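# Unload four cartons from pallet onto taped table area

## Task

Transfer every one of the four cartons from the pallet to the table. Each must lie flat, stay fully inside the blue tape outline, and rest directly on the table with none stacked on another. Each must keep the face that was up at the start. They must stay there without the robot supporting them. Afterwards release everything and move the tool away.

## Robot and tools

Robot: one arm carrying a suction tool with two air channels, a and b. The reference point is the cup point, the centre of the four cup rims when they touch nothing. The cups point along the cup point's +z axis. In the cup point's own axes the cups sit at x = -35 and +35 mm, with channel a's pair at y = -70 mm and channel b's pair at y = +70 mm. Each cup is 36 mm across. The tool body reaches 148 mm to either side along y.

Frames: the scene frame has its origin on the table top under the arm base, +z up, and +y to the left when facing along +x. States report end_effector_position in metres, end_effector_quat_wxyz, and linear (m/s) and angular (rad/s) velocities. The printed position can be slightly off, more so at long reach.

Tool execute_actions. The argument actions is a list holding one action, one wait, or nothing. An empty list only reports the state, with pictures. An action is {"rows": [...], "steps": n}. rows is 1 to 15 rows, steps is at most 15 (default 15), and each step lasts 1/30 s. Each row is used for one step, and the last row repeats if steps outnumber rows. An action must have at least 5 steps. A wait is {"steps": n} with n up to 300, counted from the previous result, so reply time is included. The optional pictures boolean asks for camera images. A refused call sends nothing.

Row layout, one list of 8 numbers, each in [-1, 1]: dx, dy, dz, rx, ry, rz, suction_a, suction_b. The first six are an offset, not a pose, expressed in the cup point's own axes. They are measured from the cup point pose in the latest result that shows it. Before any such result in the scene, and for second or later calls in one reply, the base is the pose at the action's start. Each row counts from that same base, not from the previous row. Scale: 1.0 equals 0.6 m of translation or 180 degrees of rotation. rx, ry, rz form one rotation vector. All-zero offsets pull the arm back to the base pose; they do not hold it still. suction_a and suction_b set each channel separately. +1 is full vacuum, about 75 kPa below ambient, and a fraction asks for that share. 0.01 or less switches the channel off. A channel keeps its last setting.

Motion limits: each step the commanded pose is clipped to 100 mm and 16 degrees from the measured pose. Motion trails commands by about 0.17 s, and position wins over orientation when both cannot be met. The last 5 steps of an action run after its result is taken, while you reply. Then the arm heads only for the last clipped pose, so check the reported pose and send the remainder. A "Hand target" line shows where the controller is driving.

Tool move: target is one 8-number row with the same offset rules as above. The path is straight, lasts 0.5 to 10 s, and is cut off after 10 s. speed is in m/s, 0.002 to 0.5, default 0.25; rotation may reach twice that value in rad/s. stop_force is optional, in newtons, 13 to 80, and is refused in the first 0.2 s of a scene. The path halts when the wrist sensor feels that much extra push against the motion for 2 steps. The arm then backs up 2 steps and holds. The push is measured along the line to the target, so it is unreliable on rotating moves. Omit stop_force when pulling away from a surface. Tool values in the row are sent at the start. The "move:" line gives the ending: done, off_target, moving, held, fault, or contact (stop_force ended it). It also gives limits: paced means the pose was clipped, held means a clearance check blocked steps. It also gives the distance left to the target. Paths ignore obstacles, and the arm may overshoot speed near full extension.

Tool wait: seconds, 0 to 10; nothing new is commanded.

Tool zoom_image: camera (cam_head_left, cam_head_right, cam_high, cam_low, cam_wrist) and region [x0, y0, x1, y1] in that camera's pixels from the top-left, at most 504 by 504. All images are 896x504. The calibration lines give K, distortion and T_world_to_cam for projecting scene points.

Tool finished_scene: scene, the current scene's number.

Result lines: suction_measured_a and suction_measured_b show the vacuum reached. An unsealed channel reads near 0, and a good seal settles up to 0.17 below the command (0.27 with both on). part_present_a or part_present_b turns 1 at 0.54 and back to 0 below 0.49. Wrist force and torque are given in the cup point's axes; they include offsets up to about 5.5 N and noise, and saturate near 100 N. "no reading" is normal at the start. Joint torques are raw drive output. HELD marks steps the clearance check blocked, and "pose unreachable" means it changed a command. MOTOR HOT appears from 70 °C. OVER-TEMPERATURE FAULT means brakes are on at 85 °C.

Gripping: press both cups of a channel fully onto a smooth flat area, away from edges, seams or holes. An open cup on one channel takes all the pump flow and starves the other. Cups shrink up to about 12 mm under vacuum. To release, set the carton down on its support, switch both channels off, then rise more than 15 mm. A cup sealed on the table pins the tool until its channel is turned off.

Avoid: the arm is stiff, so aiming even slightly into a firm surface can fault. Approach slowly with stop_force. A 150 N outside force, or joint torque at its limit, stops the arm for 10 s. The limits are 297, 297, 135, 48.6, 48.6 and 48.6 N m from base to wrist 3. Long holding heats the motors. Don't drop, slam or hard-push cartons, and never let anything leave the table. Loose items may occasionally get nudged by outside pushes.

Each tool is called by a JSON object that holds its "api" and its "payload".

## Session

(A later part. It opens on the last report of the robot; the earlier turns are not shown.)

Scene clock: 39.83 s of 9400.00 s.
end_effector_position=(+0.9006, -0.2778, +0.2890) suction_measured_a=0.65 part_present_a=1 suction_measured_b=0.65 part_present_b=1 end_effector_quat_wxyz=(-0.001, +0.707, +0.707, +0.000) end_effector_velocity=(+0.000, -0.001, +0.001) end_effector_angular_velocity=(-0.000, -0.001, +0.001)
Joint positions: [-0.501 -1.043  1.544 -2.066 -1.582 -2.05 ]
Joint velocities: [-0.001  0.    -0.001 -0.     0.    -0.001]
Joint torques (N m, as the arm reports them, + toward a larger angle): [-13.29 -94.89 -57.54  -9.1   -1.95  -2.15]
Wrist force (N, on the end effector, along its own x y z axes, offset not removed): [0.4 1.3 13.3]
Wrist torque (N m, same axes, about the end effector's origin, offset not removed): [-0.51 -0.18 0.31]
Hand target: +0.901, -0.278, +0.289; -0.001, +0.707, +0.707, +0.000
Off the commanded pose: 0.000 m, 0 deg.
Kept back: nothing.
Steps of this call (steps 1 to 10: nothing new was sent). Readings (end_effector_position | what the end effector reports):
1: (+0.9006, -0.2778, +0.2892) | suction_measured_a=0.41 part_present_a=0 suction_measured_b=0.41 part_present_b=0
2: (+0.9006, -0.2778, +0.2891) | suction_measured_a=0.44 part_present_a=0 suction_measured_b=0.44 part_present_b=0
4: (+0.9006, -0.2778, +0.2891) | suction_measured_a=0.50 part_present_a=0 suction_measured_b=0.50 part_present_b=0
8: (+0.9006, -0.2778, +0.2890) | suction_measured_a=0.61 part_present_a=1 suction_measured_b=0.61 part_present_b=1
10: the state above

{"api": "move", "payload": {"target": [0.63,0,-0.05,0,0,0,1,1], "speed": 0.4}}

{"api": "move", "payload": {"target": [0.058,0,0.258,0,0,0,1,1], "speed": 0.3}}

{"api": "move", "payload": {"target": [0,0,0.03,0,0,0,1,1], "speed": 0.01, "stop_force": 14}}

Scene clock: 41.83 s of 9400.00 s.
end_effector_position=(+0.9011, +0.0995, +0.3191) suction_measured_a=0.79 part_present_a=1 suction_measured_b=0.79 part_present_b=1 end_effector_quat_wxyz=(-0.001, +0.707, +0.707, -0.000) end_effector_velocity=(+0.001, +0.002, +0.001) end_effector_angular_velocity=(+0.000, -0.002, -0.001)
Joint positions: [-0.1   -1.114  1.602 -2.048 -1.579 -1.649]
Joint velocities: [ 0.003  0.001 -0.003  0.001  0.     0.004]
Joint torques (N m, as the arm reports them, + toward a larger angle): [ 15.27 -87.7  -73.17  -4.35  -3.42   1.59]
Wrist force (N, on the end effector, along its own x y z axes, offset not removed): [-4.3 1.0 15.7]
Wrist torque (N m, same axes, about the end effector's origin, offset not removed): [-0.46 0.56 0.32]
Hand target: +0.901, +0.100, +0.319; -0.001, +0.707, +0.707, -0.000
Off the commanded pose: 0.001 m, 0 deg.
Kept back: nothing.
move: done
camera_calibration (this result's frames):
cam_wrist: T_world_to_cam=[[-0.998954, -0.0456659, 0.00240497, 0.906912], [-0.0341266, 0.779469, 0.625511, -0.20548], [-0.0304391, 0.624774, -0.780212, 0.348723], [0, 0, 0, 1]] pos_world=[0.909565, -0.0162922, 0.398427]

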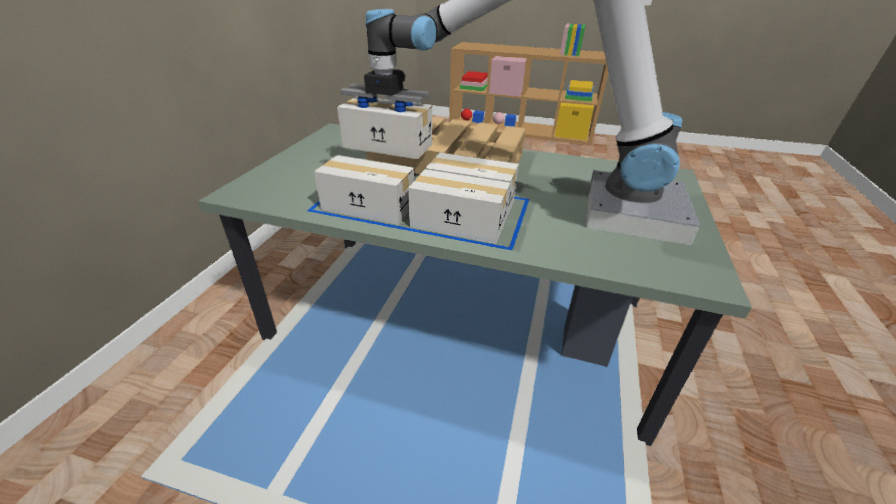

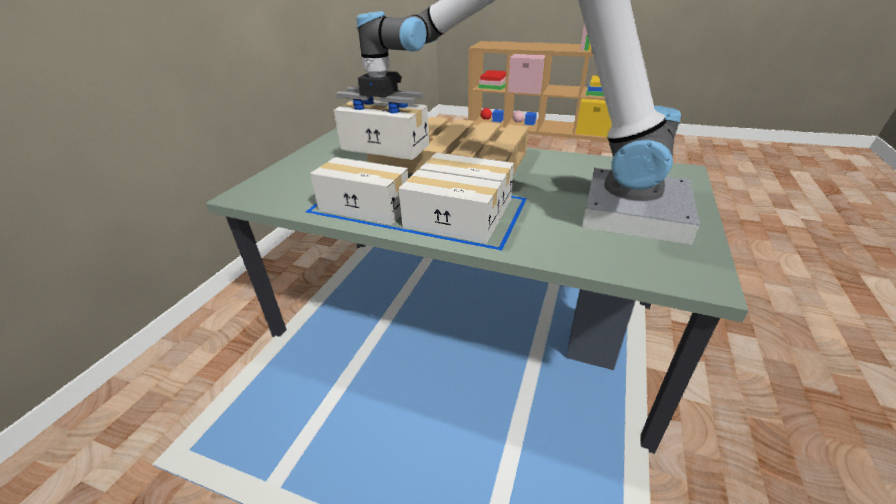

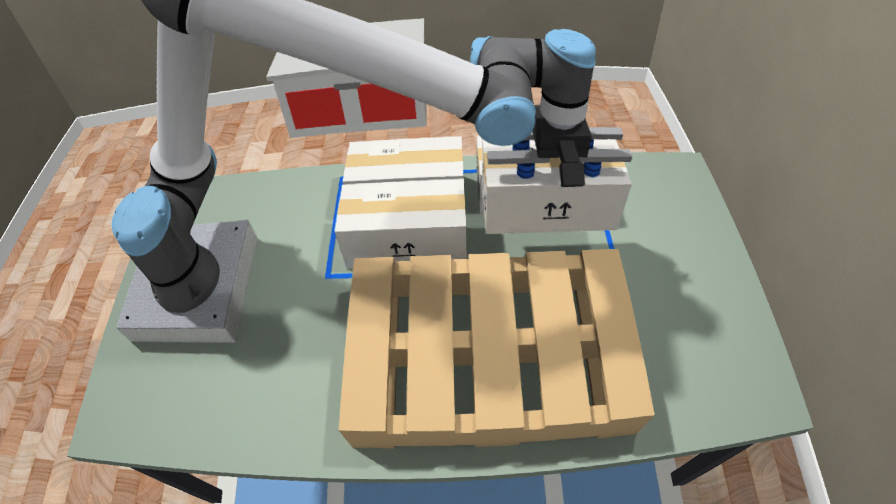

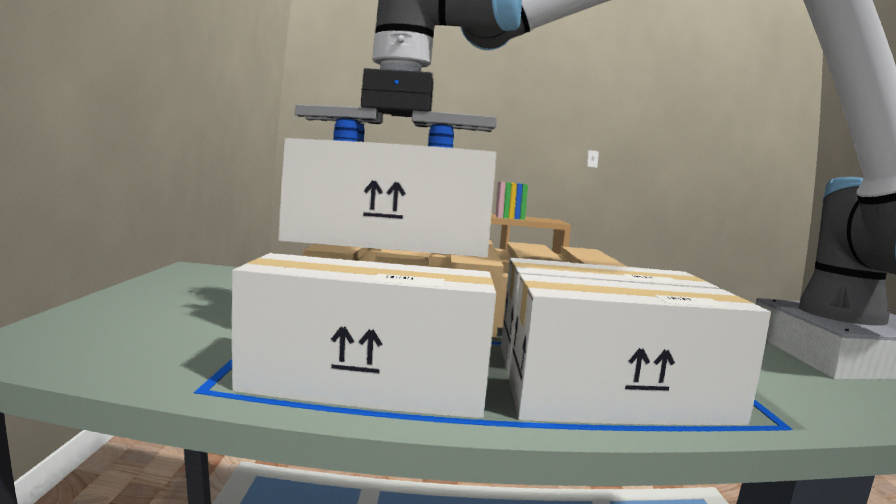

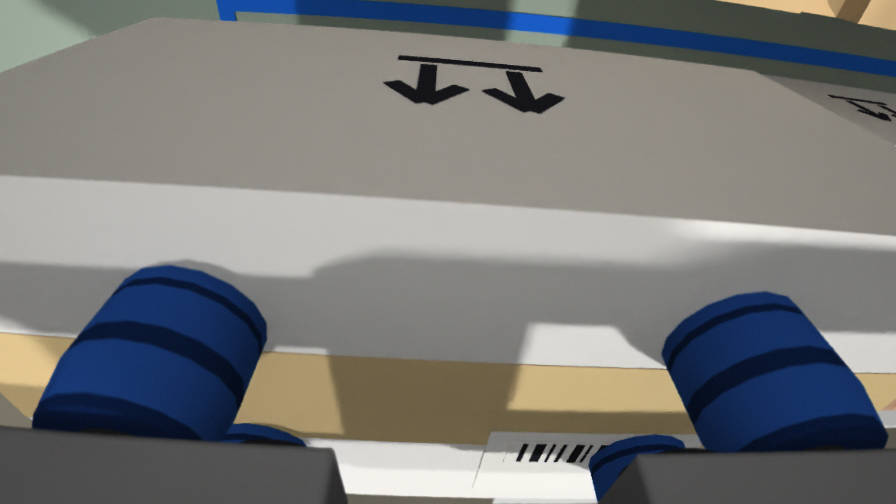

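Scene clock: 43.10 s of 9400.00 s.
end_effector_position=(+0.9011, +0.1343, +0.1648) suction_measured_a=0.79 part_present_a=1 suction_measured_b=0.79 part_present_b=1 end_effector_quat_wxyz=(-0.001, +0.707, +0.707, -0.000) end_effector_velocity=(-0.000, +0.000, -0.003) end_effector_angular_velocity=(-0.000, +0.001, -0.000)
Joint positions: [-0.062 -0.966  1.686 -2.28  -1.579 -1.612]
Joint velocities: [ 0.     0.003  0.001 -0.004 -0.     0.001]
Joint torques (N m, as the arm reports them, + toward a larger angle): [ 14.35 -92.07 -49.21  -8.83  -0.61   1.16]
Wrist force (N, on the end effector, along its own x y z axes, offset not removed): [-2.8 1.2 15.1]
Wrist torque (N m, same axes, about the end effector's origin, offset not removed): [-0.41 0.26 0.29]
Hand target: +0.901, +0.134, +0.164; -0.001, +0.707, +0.707, -0.000
Off the commanded pose: 0.001 m, 0 deg.
Kept back: nothing.
move: done
camera_calibration (this result's frames):
cam_wrist: T_world_to_cam=[[-0.998954, -0.0456677, 0.00243161, 0.908956], [-0.0341118, 0.779481, 0.625496, -0.136041], [-0.0304604, 0.624759, -0.780223, 0.206614], [0, 0, 0, 1]] pos_world=[0.909658, 0.0184666, 0.244088]

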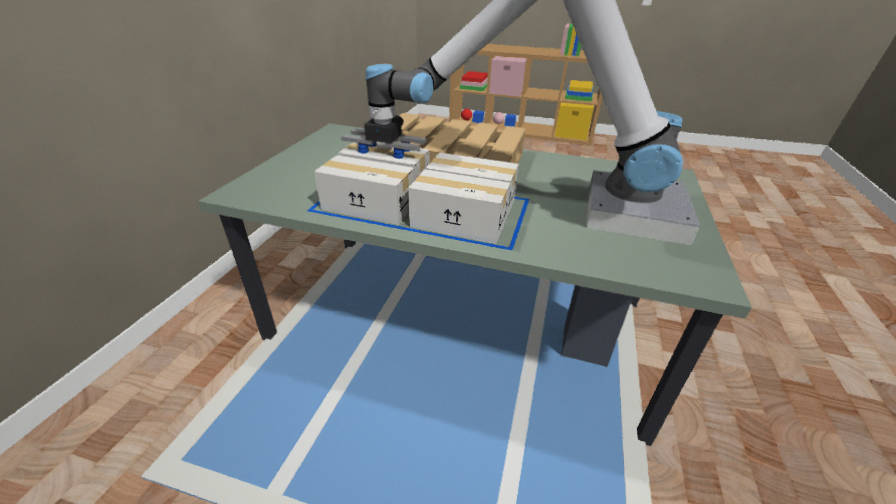

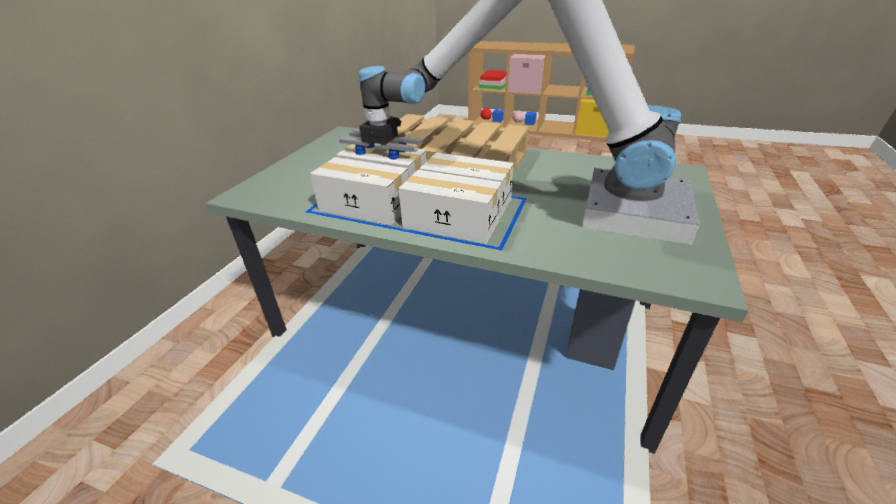

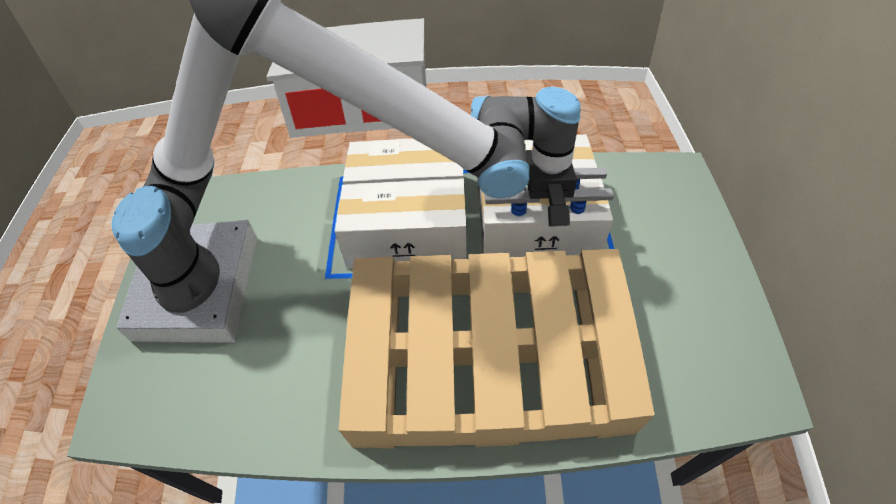

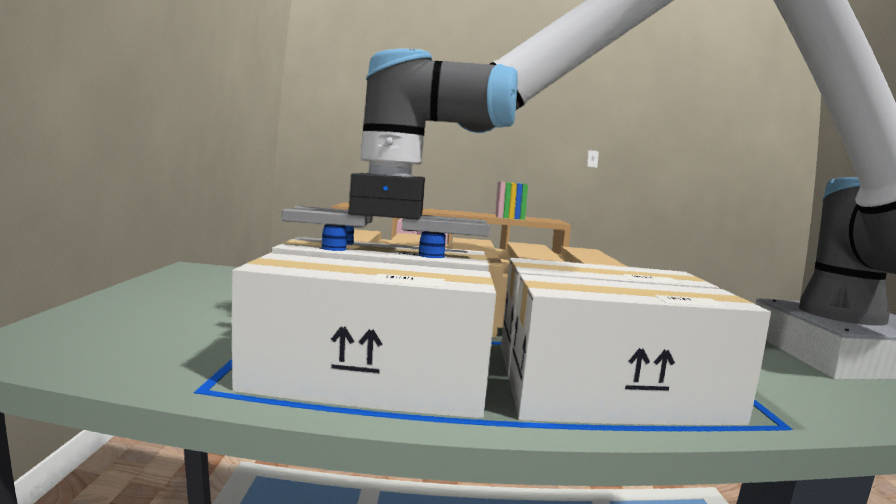

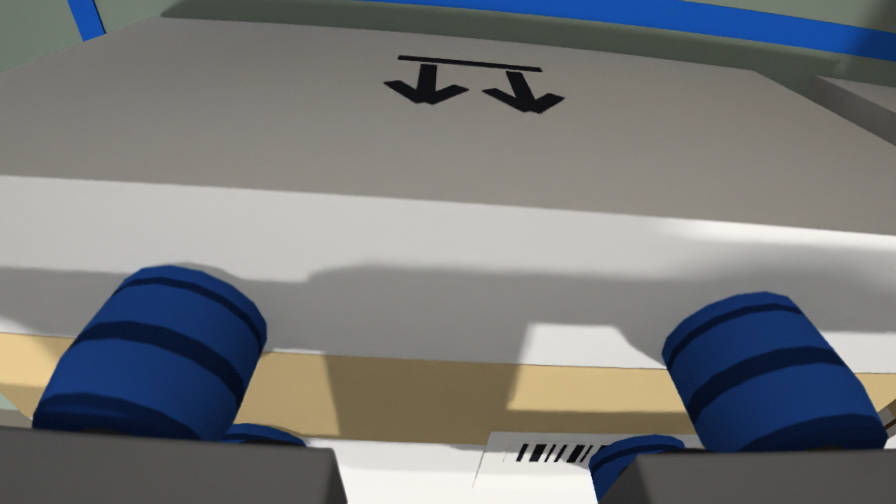

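Scene clock: 44.17 s of 9400.00 s.
end_effector_position=(+0.9013, +0.1344, +0.1582) suction_measured_a=0.79 part_present_a=1 suction_measured_b=0.79 part_present_b=1 end_effector_quat_wxyz=(-0.001, +0.707, +0.707, +0.000) end_effector_velocity=(-0.001, +0.001, +0.001) end_effector_angular_velocity=(+0.000, +0.003, +0.001)
Joint positions: [-0.062 -0.959  1.688 -2.29  -1.579 -1.612]
Joint velocities: [ 0.001 -0.001 -0.001  0.005  0.    -0.   ]
Joint torques (N m, as the arm reports them, + toward a larger angle): [-16.5  -98.8  -36.88   1.79  -1.19  -2.03]
Wrist force (N, on the end effector, along its own x y z axes, offset not removed): [1.4 8.0 -16.7]
Wrist torque (N m, same axes, about the end effector's origin, offset not removed): [-0.13 -0.45 0.34]
Hand target: +0.901, +0.134, +0.159; -0.001, +0.707, +0.707, +0.000
Off the commanded pose: 0.011 m, 0 deg.
Kept back: nothing.
move: contact
camera_calibration (this result's frames):
cam_wrist: T_world_to_cam=[[-0.998954, -0.045681, 0.00198513, 0.909196], [-0.0344023, 0.779492, 0.625466, -0.131727], [-0.0301193, 0.624744, -0.780249, 0.201162], [0, 0, 0, 1]] pos_world=[0.909773, 0.0185387, 0.237542]

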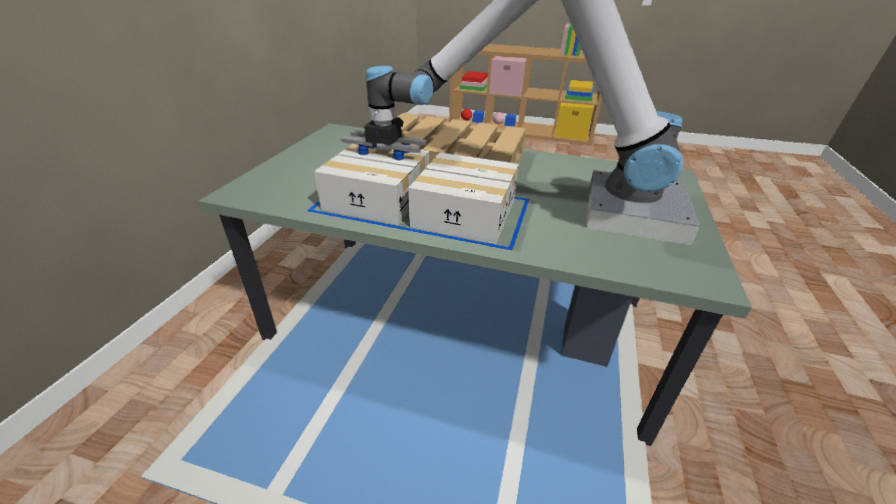

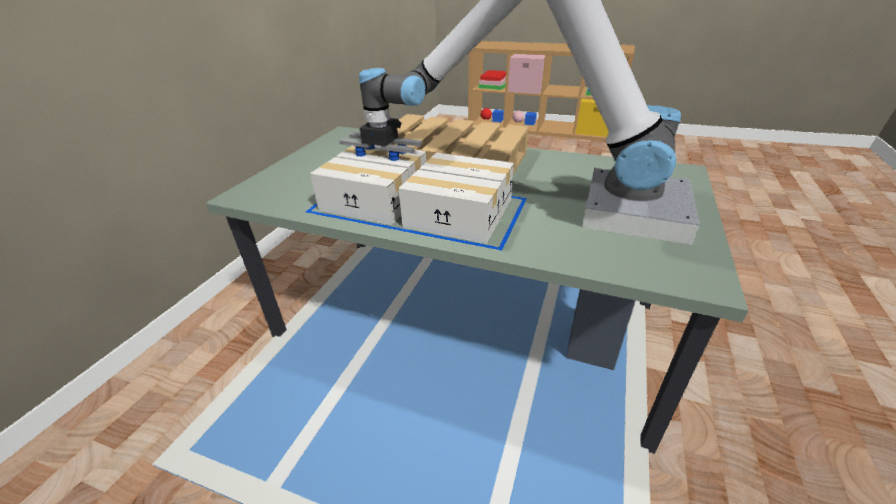

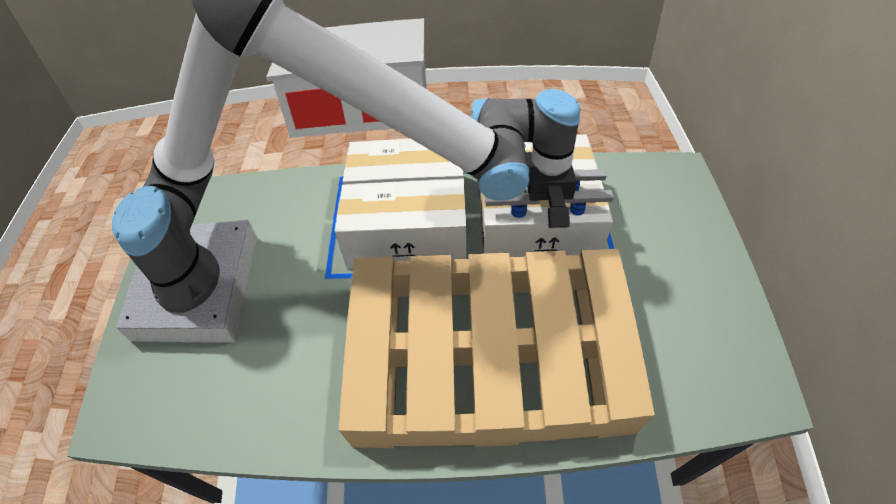

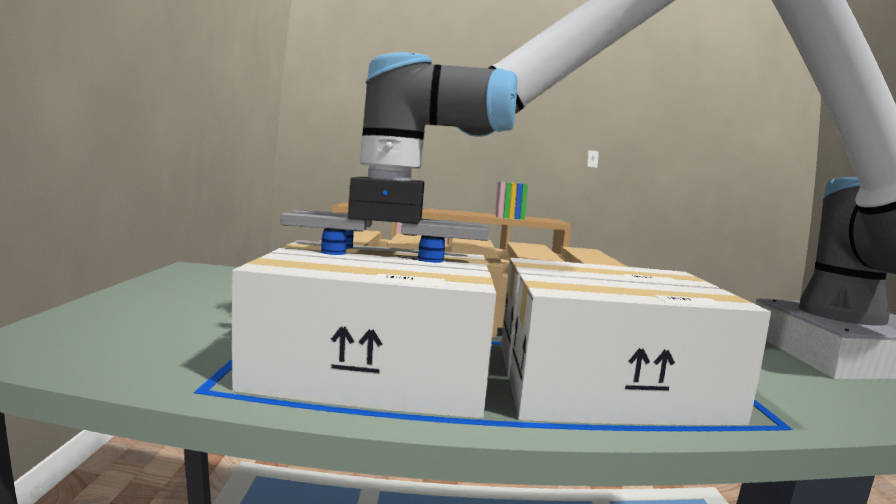

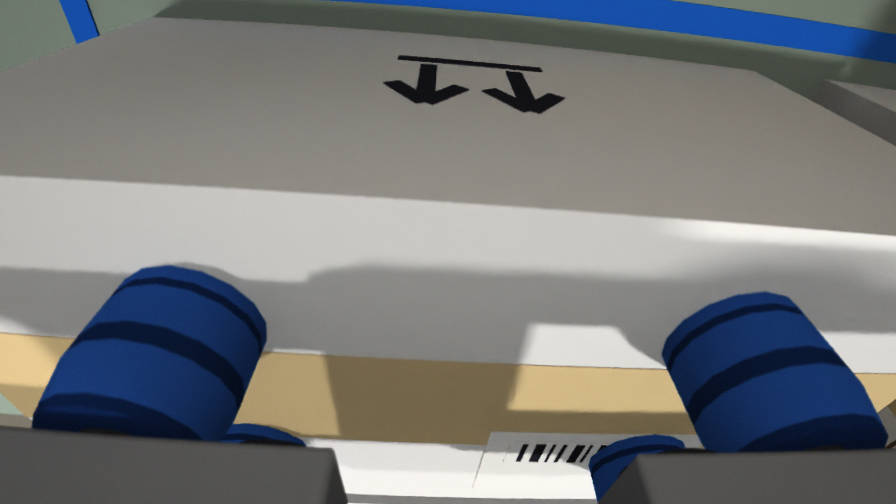

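{"api": "execute_actions", "payload": {"actions": [{"rows":[[0,0,0,0,0,0,0,0]],"steps":5}]}}

{"api": "move", "payload": {"target": [-0.12,-0.12,-0.5,0,0,0,0,0], "speed": 0.45}}

Scene clock: 44.33 s of 9400.00 s.
end_effector_position=(+0.9012, +0.1344, +0.1583) suction_measured_a=0.79 part_present_a=1 suction_measured_b=0.79 part_present_b=1 end_effector_quat_wxyz=(-0.001, +0.707, +0.707, -0.000) end_effector_velocity=(+0.001, +0.000, +0.001) end_effector_angular_velocity=(-0.000, -0.001, -0.001)
Joint positions: [-0.062 -0.959  1.688 -2.289 -1.579 -1.612]
Joint velocities: [ 0.001 -0.001 -0.002  0.002  0.     0.001]
Joint torques (N m, as the arm reports them, + toward a larger angle): [ -15.88 -105.12  -41.39    1.33   -1.09   -2.02]
Wrist force (N, on the end effector, along its own x y z axes, offset not removed): [-4.1 8.7 -8.9]
Wrist torque (N m, same axes, about the end effector's origin, offset not removed): [-1.46 0.27 0.33]
Kept back: the last 5 steps of this action.
Steps of this call (steps 1 to 5: nothing new was sent). Readings (end_effector_position | what the end effector reports):
1: (+0.9013, +0.1344, +0.1583) | suction_measured_a=0.79 part_present_a=1 suction_measured_b=0.79 part_present_b=1
2: (+0.9012, +0.1344, +0.1583) | suction_measured_a=0.79 part_present_a=1 suction_measured_b=0.79 part_present_b=1
4: (+0.9012, +0.1344, +0.1583) | suction_measured_a=0.79 part_present_a=1 suction_measured_b=0.79 part_present_b=1
5: the state above

Scene clock: 46.10 s of 9400.00 s.
end_effector_position=(+0.8290, +0.0625, +0.4580) suction_measured_a=0.00 part_present_a=0 suction_measured_b=0.00 part_present_b=0 end_effector_quat_wxyz=(-0.000, +0.707, +0.707, +0.000) end_effector_velocity=(-0.000, -0.001, +0.003) end_effector_angular_velocity=(+0.001, -0.000, +0.000)
Joint positions: [-0.15  -1.316  1.62  -1.866 -1.579 -1.699]
Joint velocities: [-0.001 -0.002 -0.003  0.005  0.001 -0.001]
Joint torques (N m, as the arm reports them, + toward a larger angle): [-14.16 -88.57 -64.3   -2.4    2.69  -2.17]
Wrist force (N, on the end effector, along its own x y z axes, offset not removed): [0.1 -0.7 -5.9]
Wrist torque (N m, same axes, about the end effector's origin, offset not removed): [-0.07 0.08 0.38]
Hand target: +0.829, +0.062, +0.458; -0.000, +0.707, +0.707, +0.000
Off your previous action's commanded pose: 0.000 m, 0 deg at its last step (step 5 of this call).
Off the commanded pose: 0.001 m, 0 deg.
Kept back: nothing.
move: done
camera_calibration (this result's frames):
cam_wrist: T_world_to_cam=[[-0.998955, -0.0456709, 0.0015475, 0.833327], [-0.0346643, 0.779405, 0.625561, -0.265533], [-0.0297761, 0.624853, -0.780174, 0.477443], [0, 0, 0, 1]] pos_world=[0.837468, -0.0533154, 0.537306]

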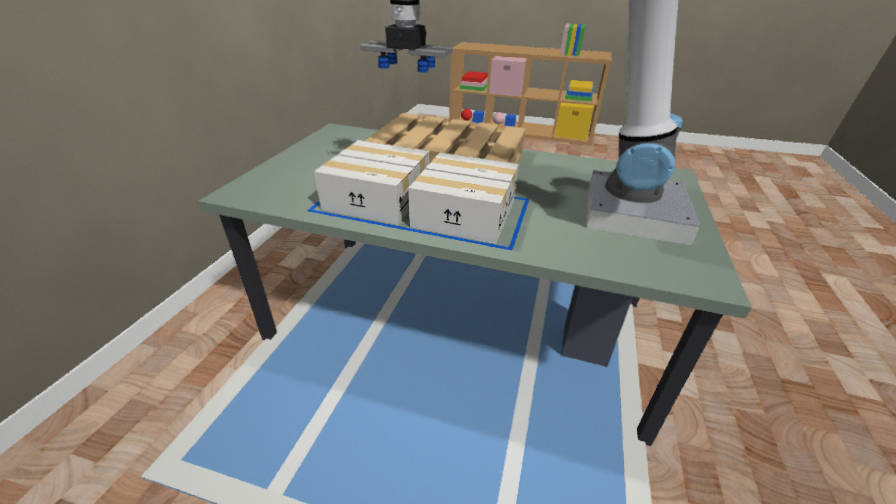

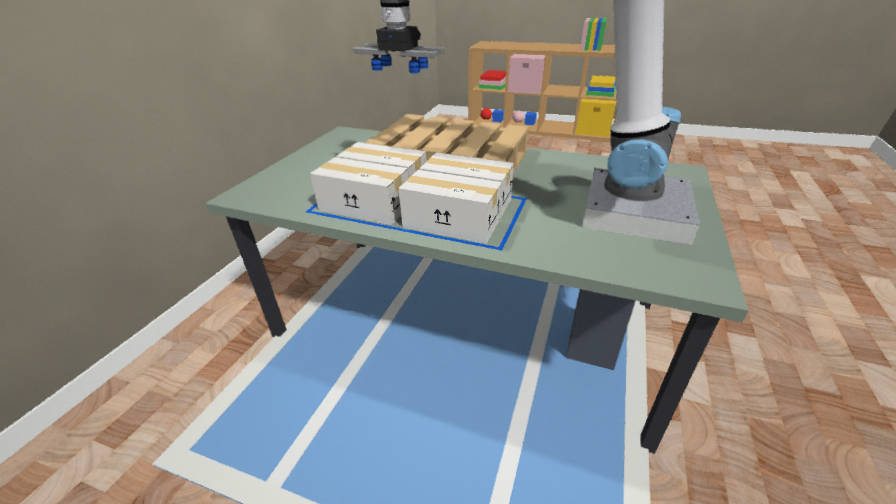

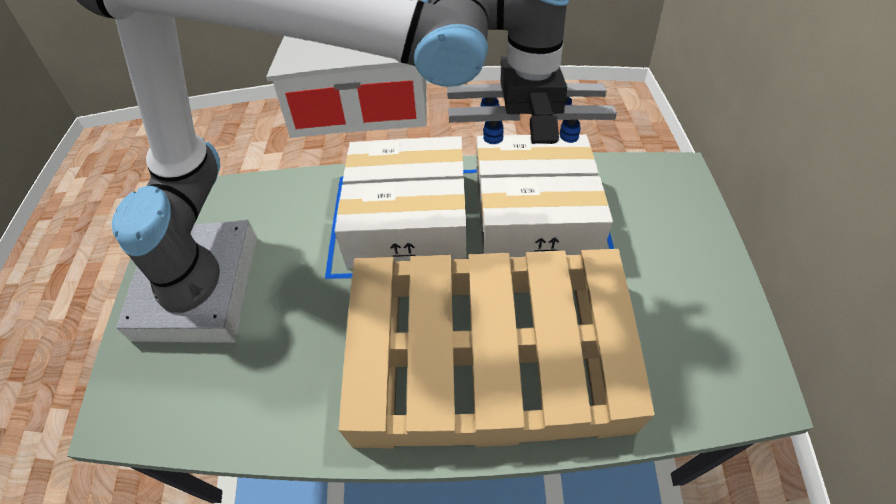

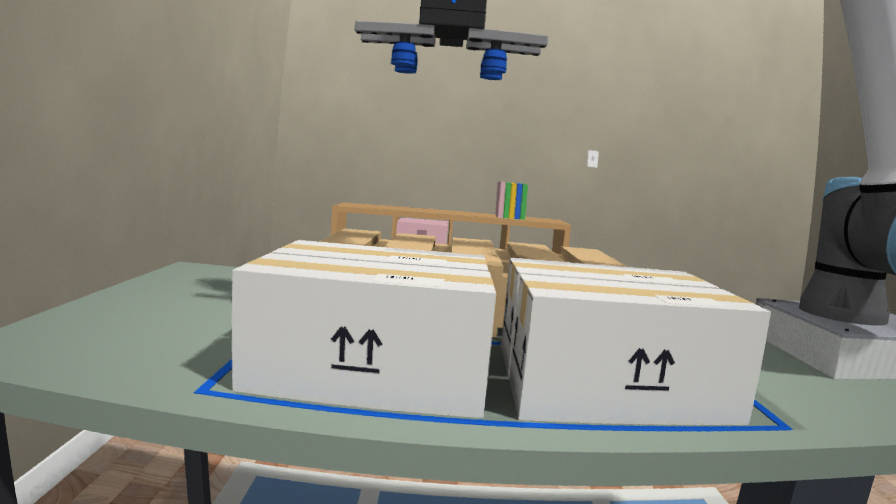

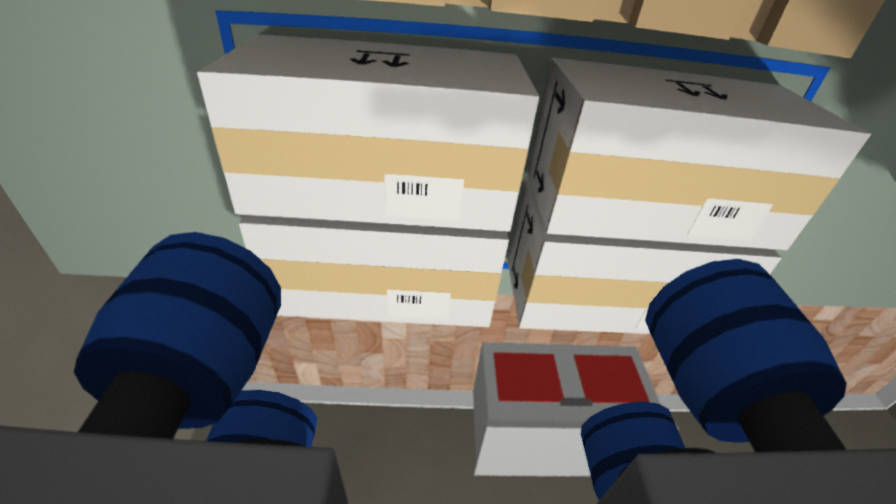

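{"api": "finished_scene", "payload": {"scene": 1}}

The scene is finished: the task was done.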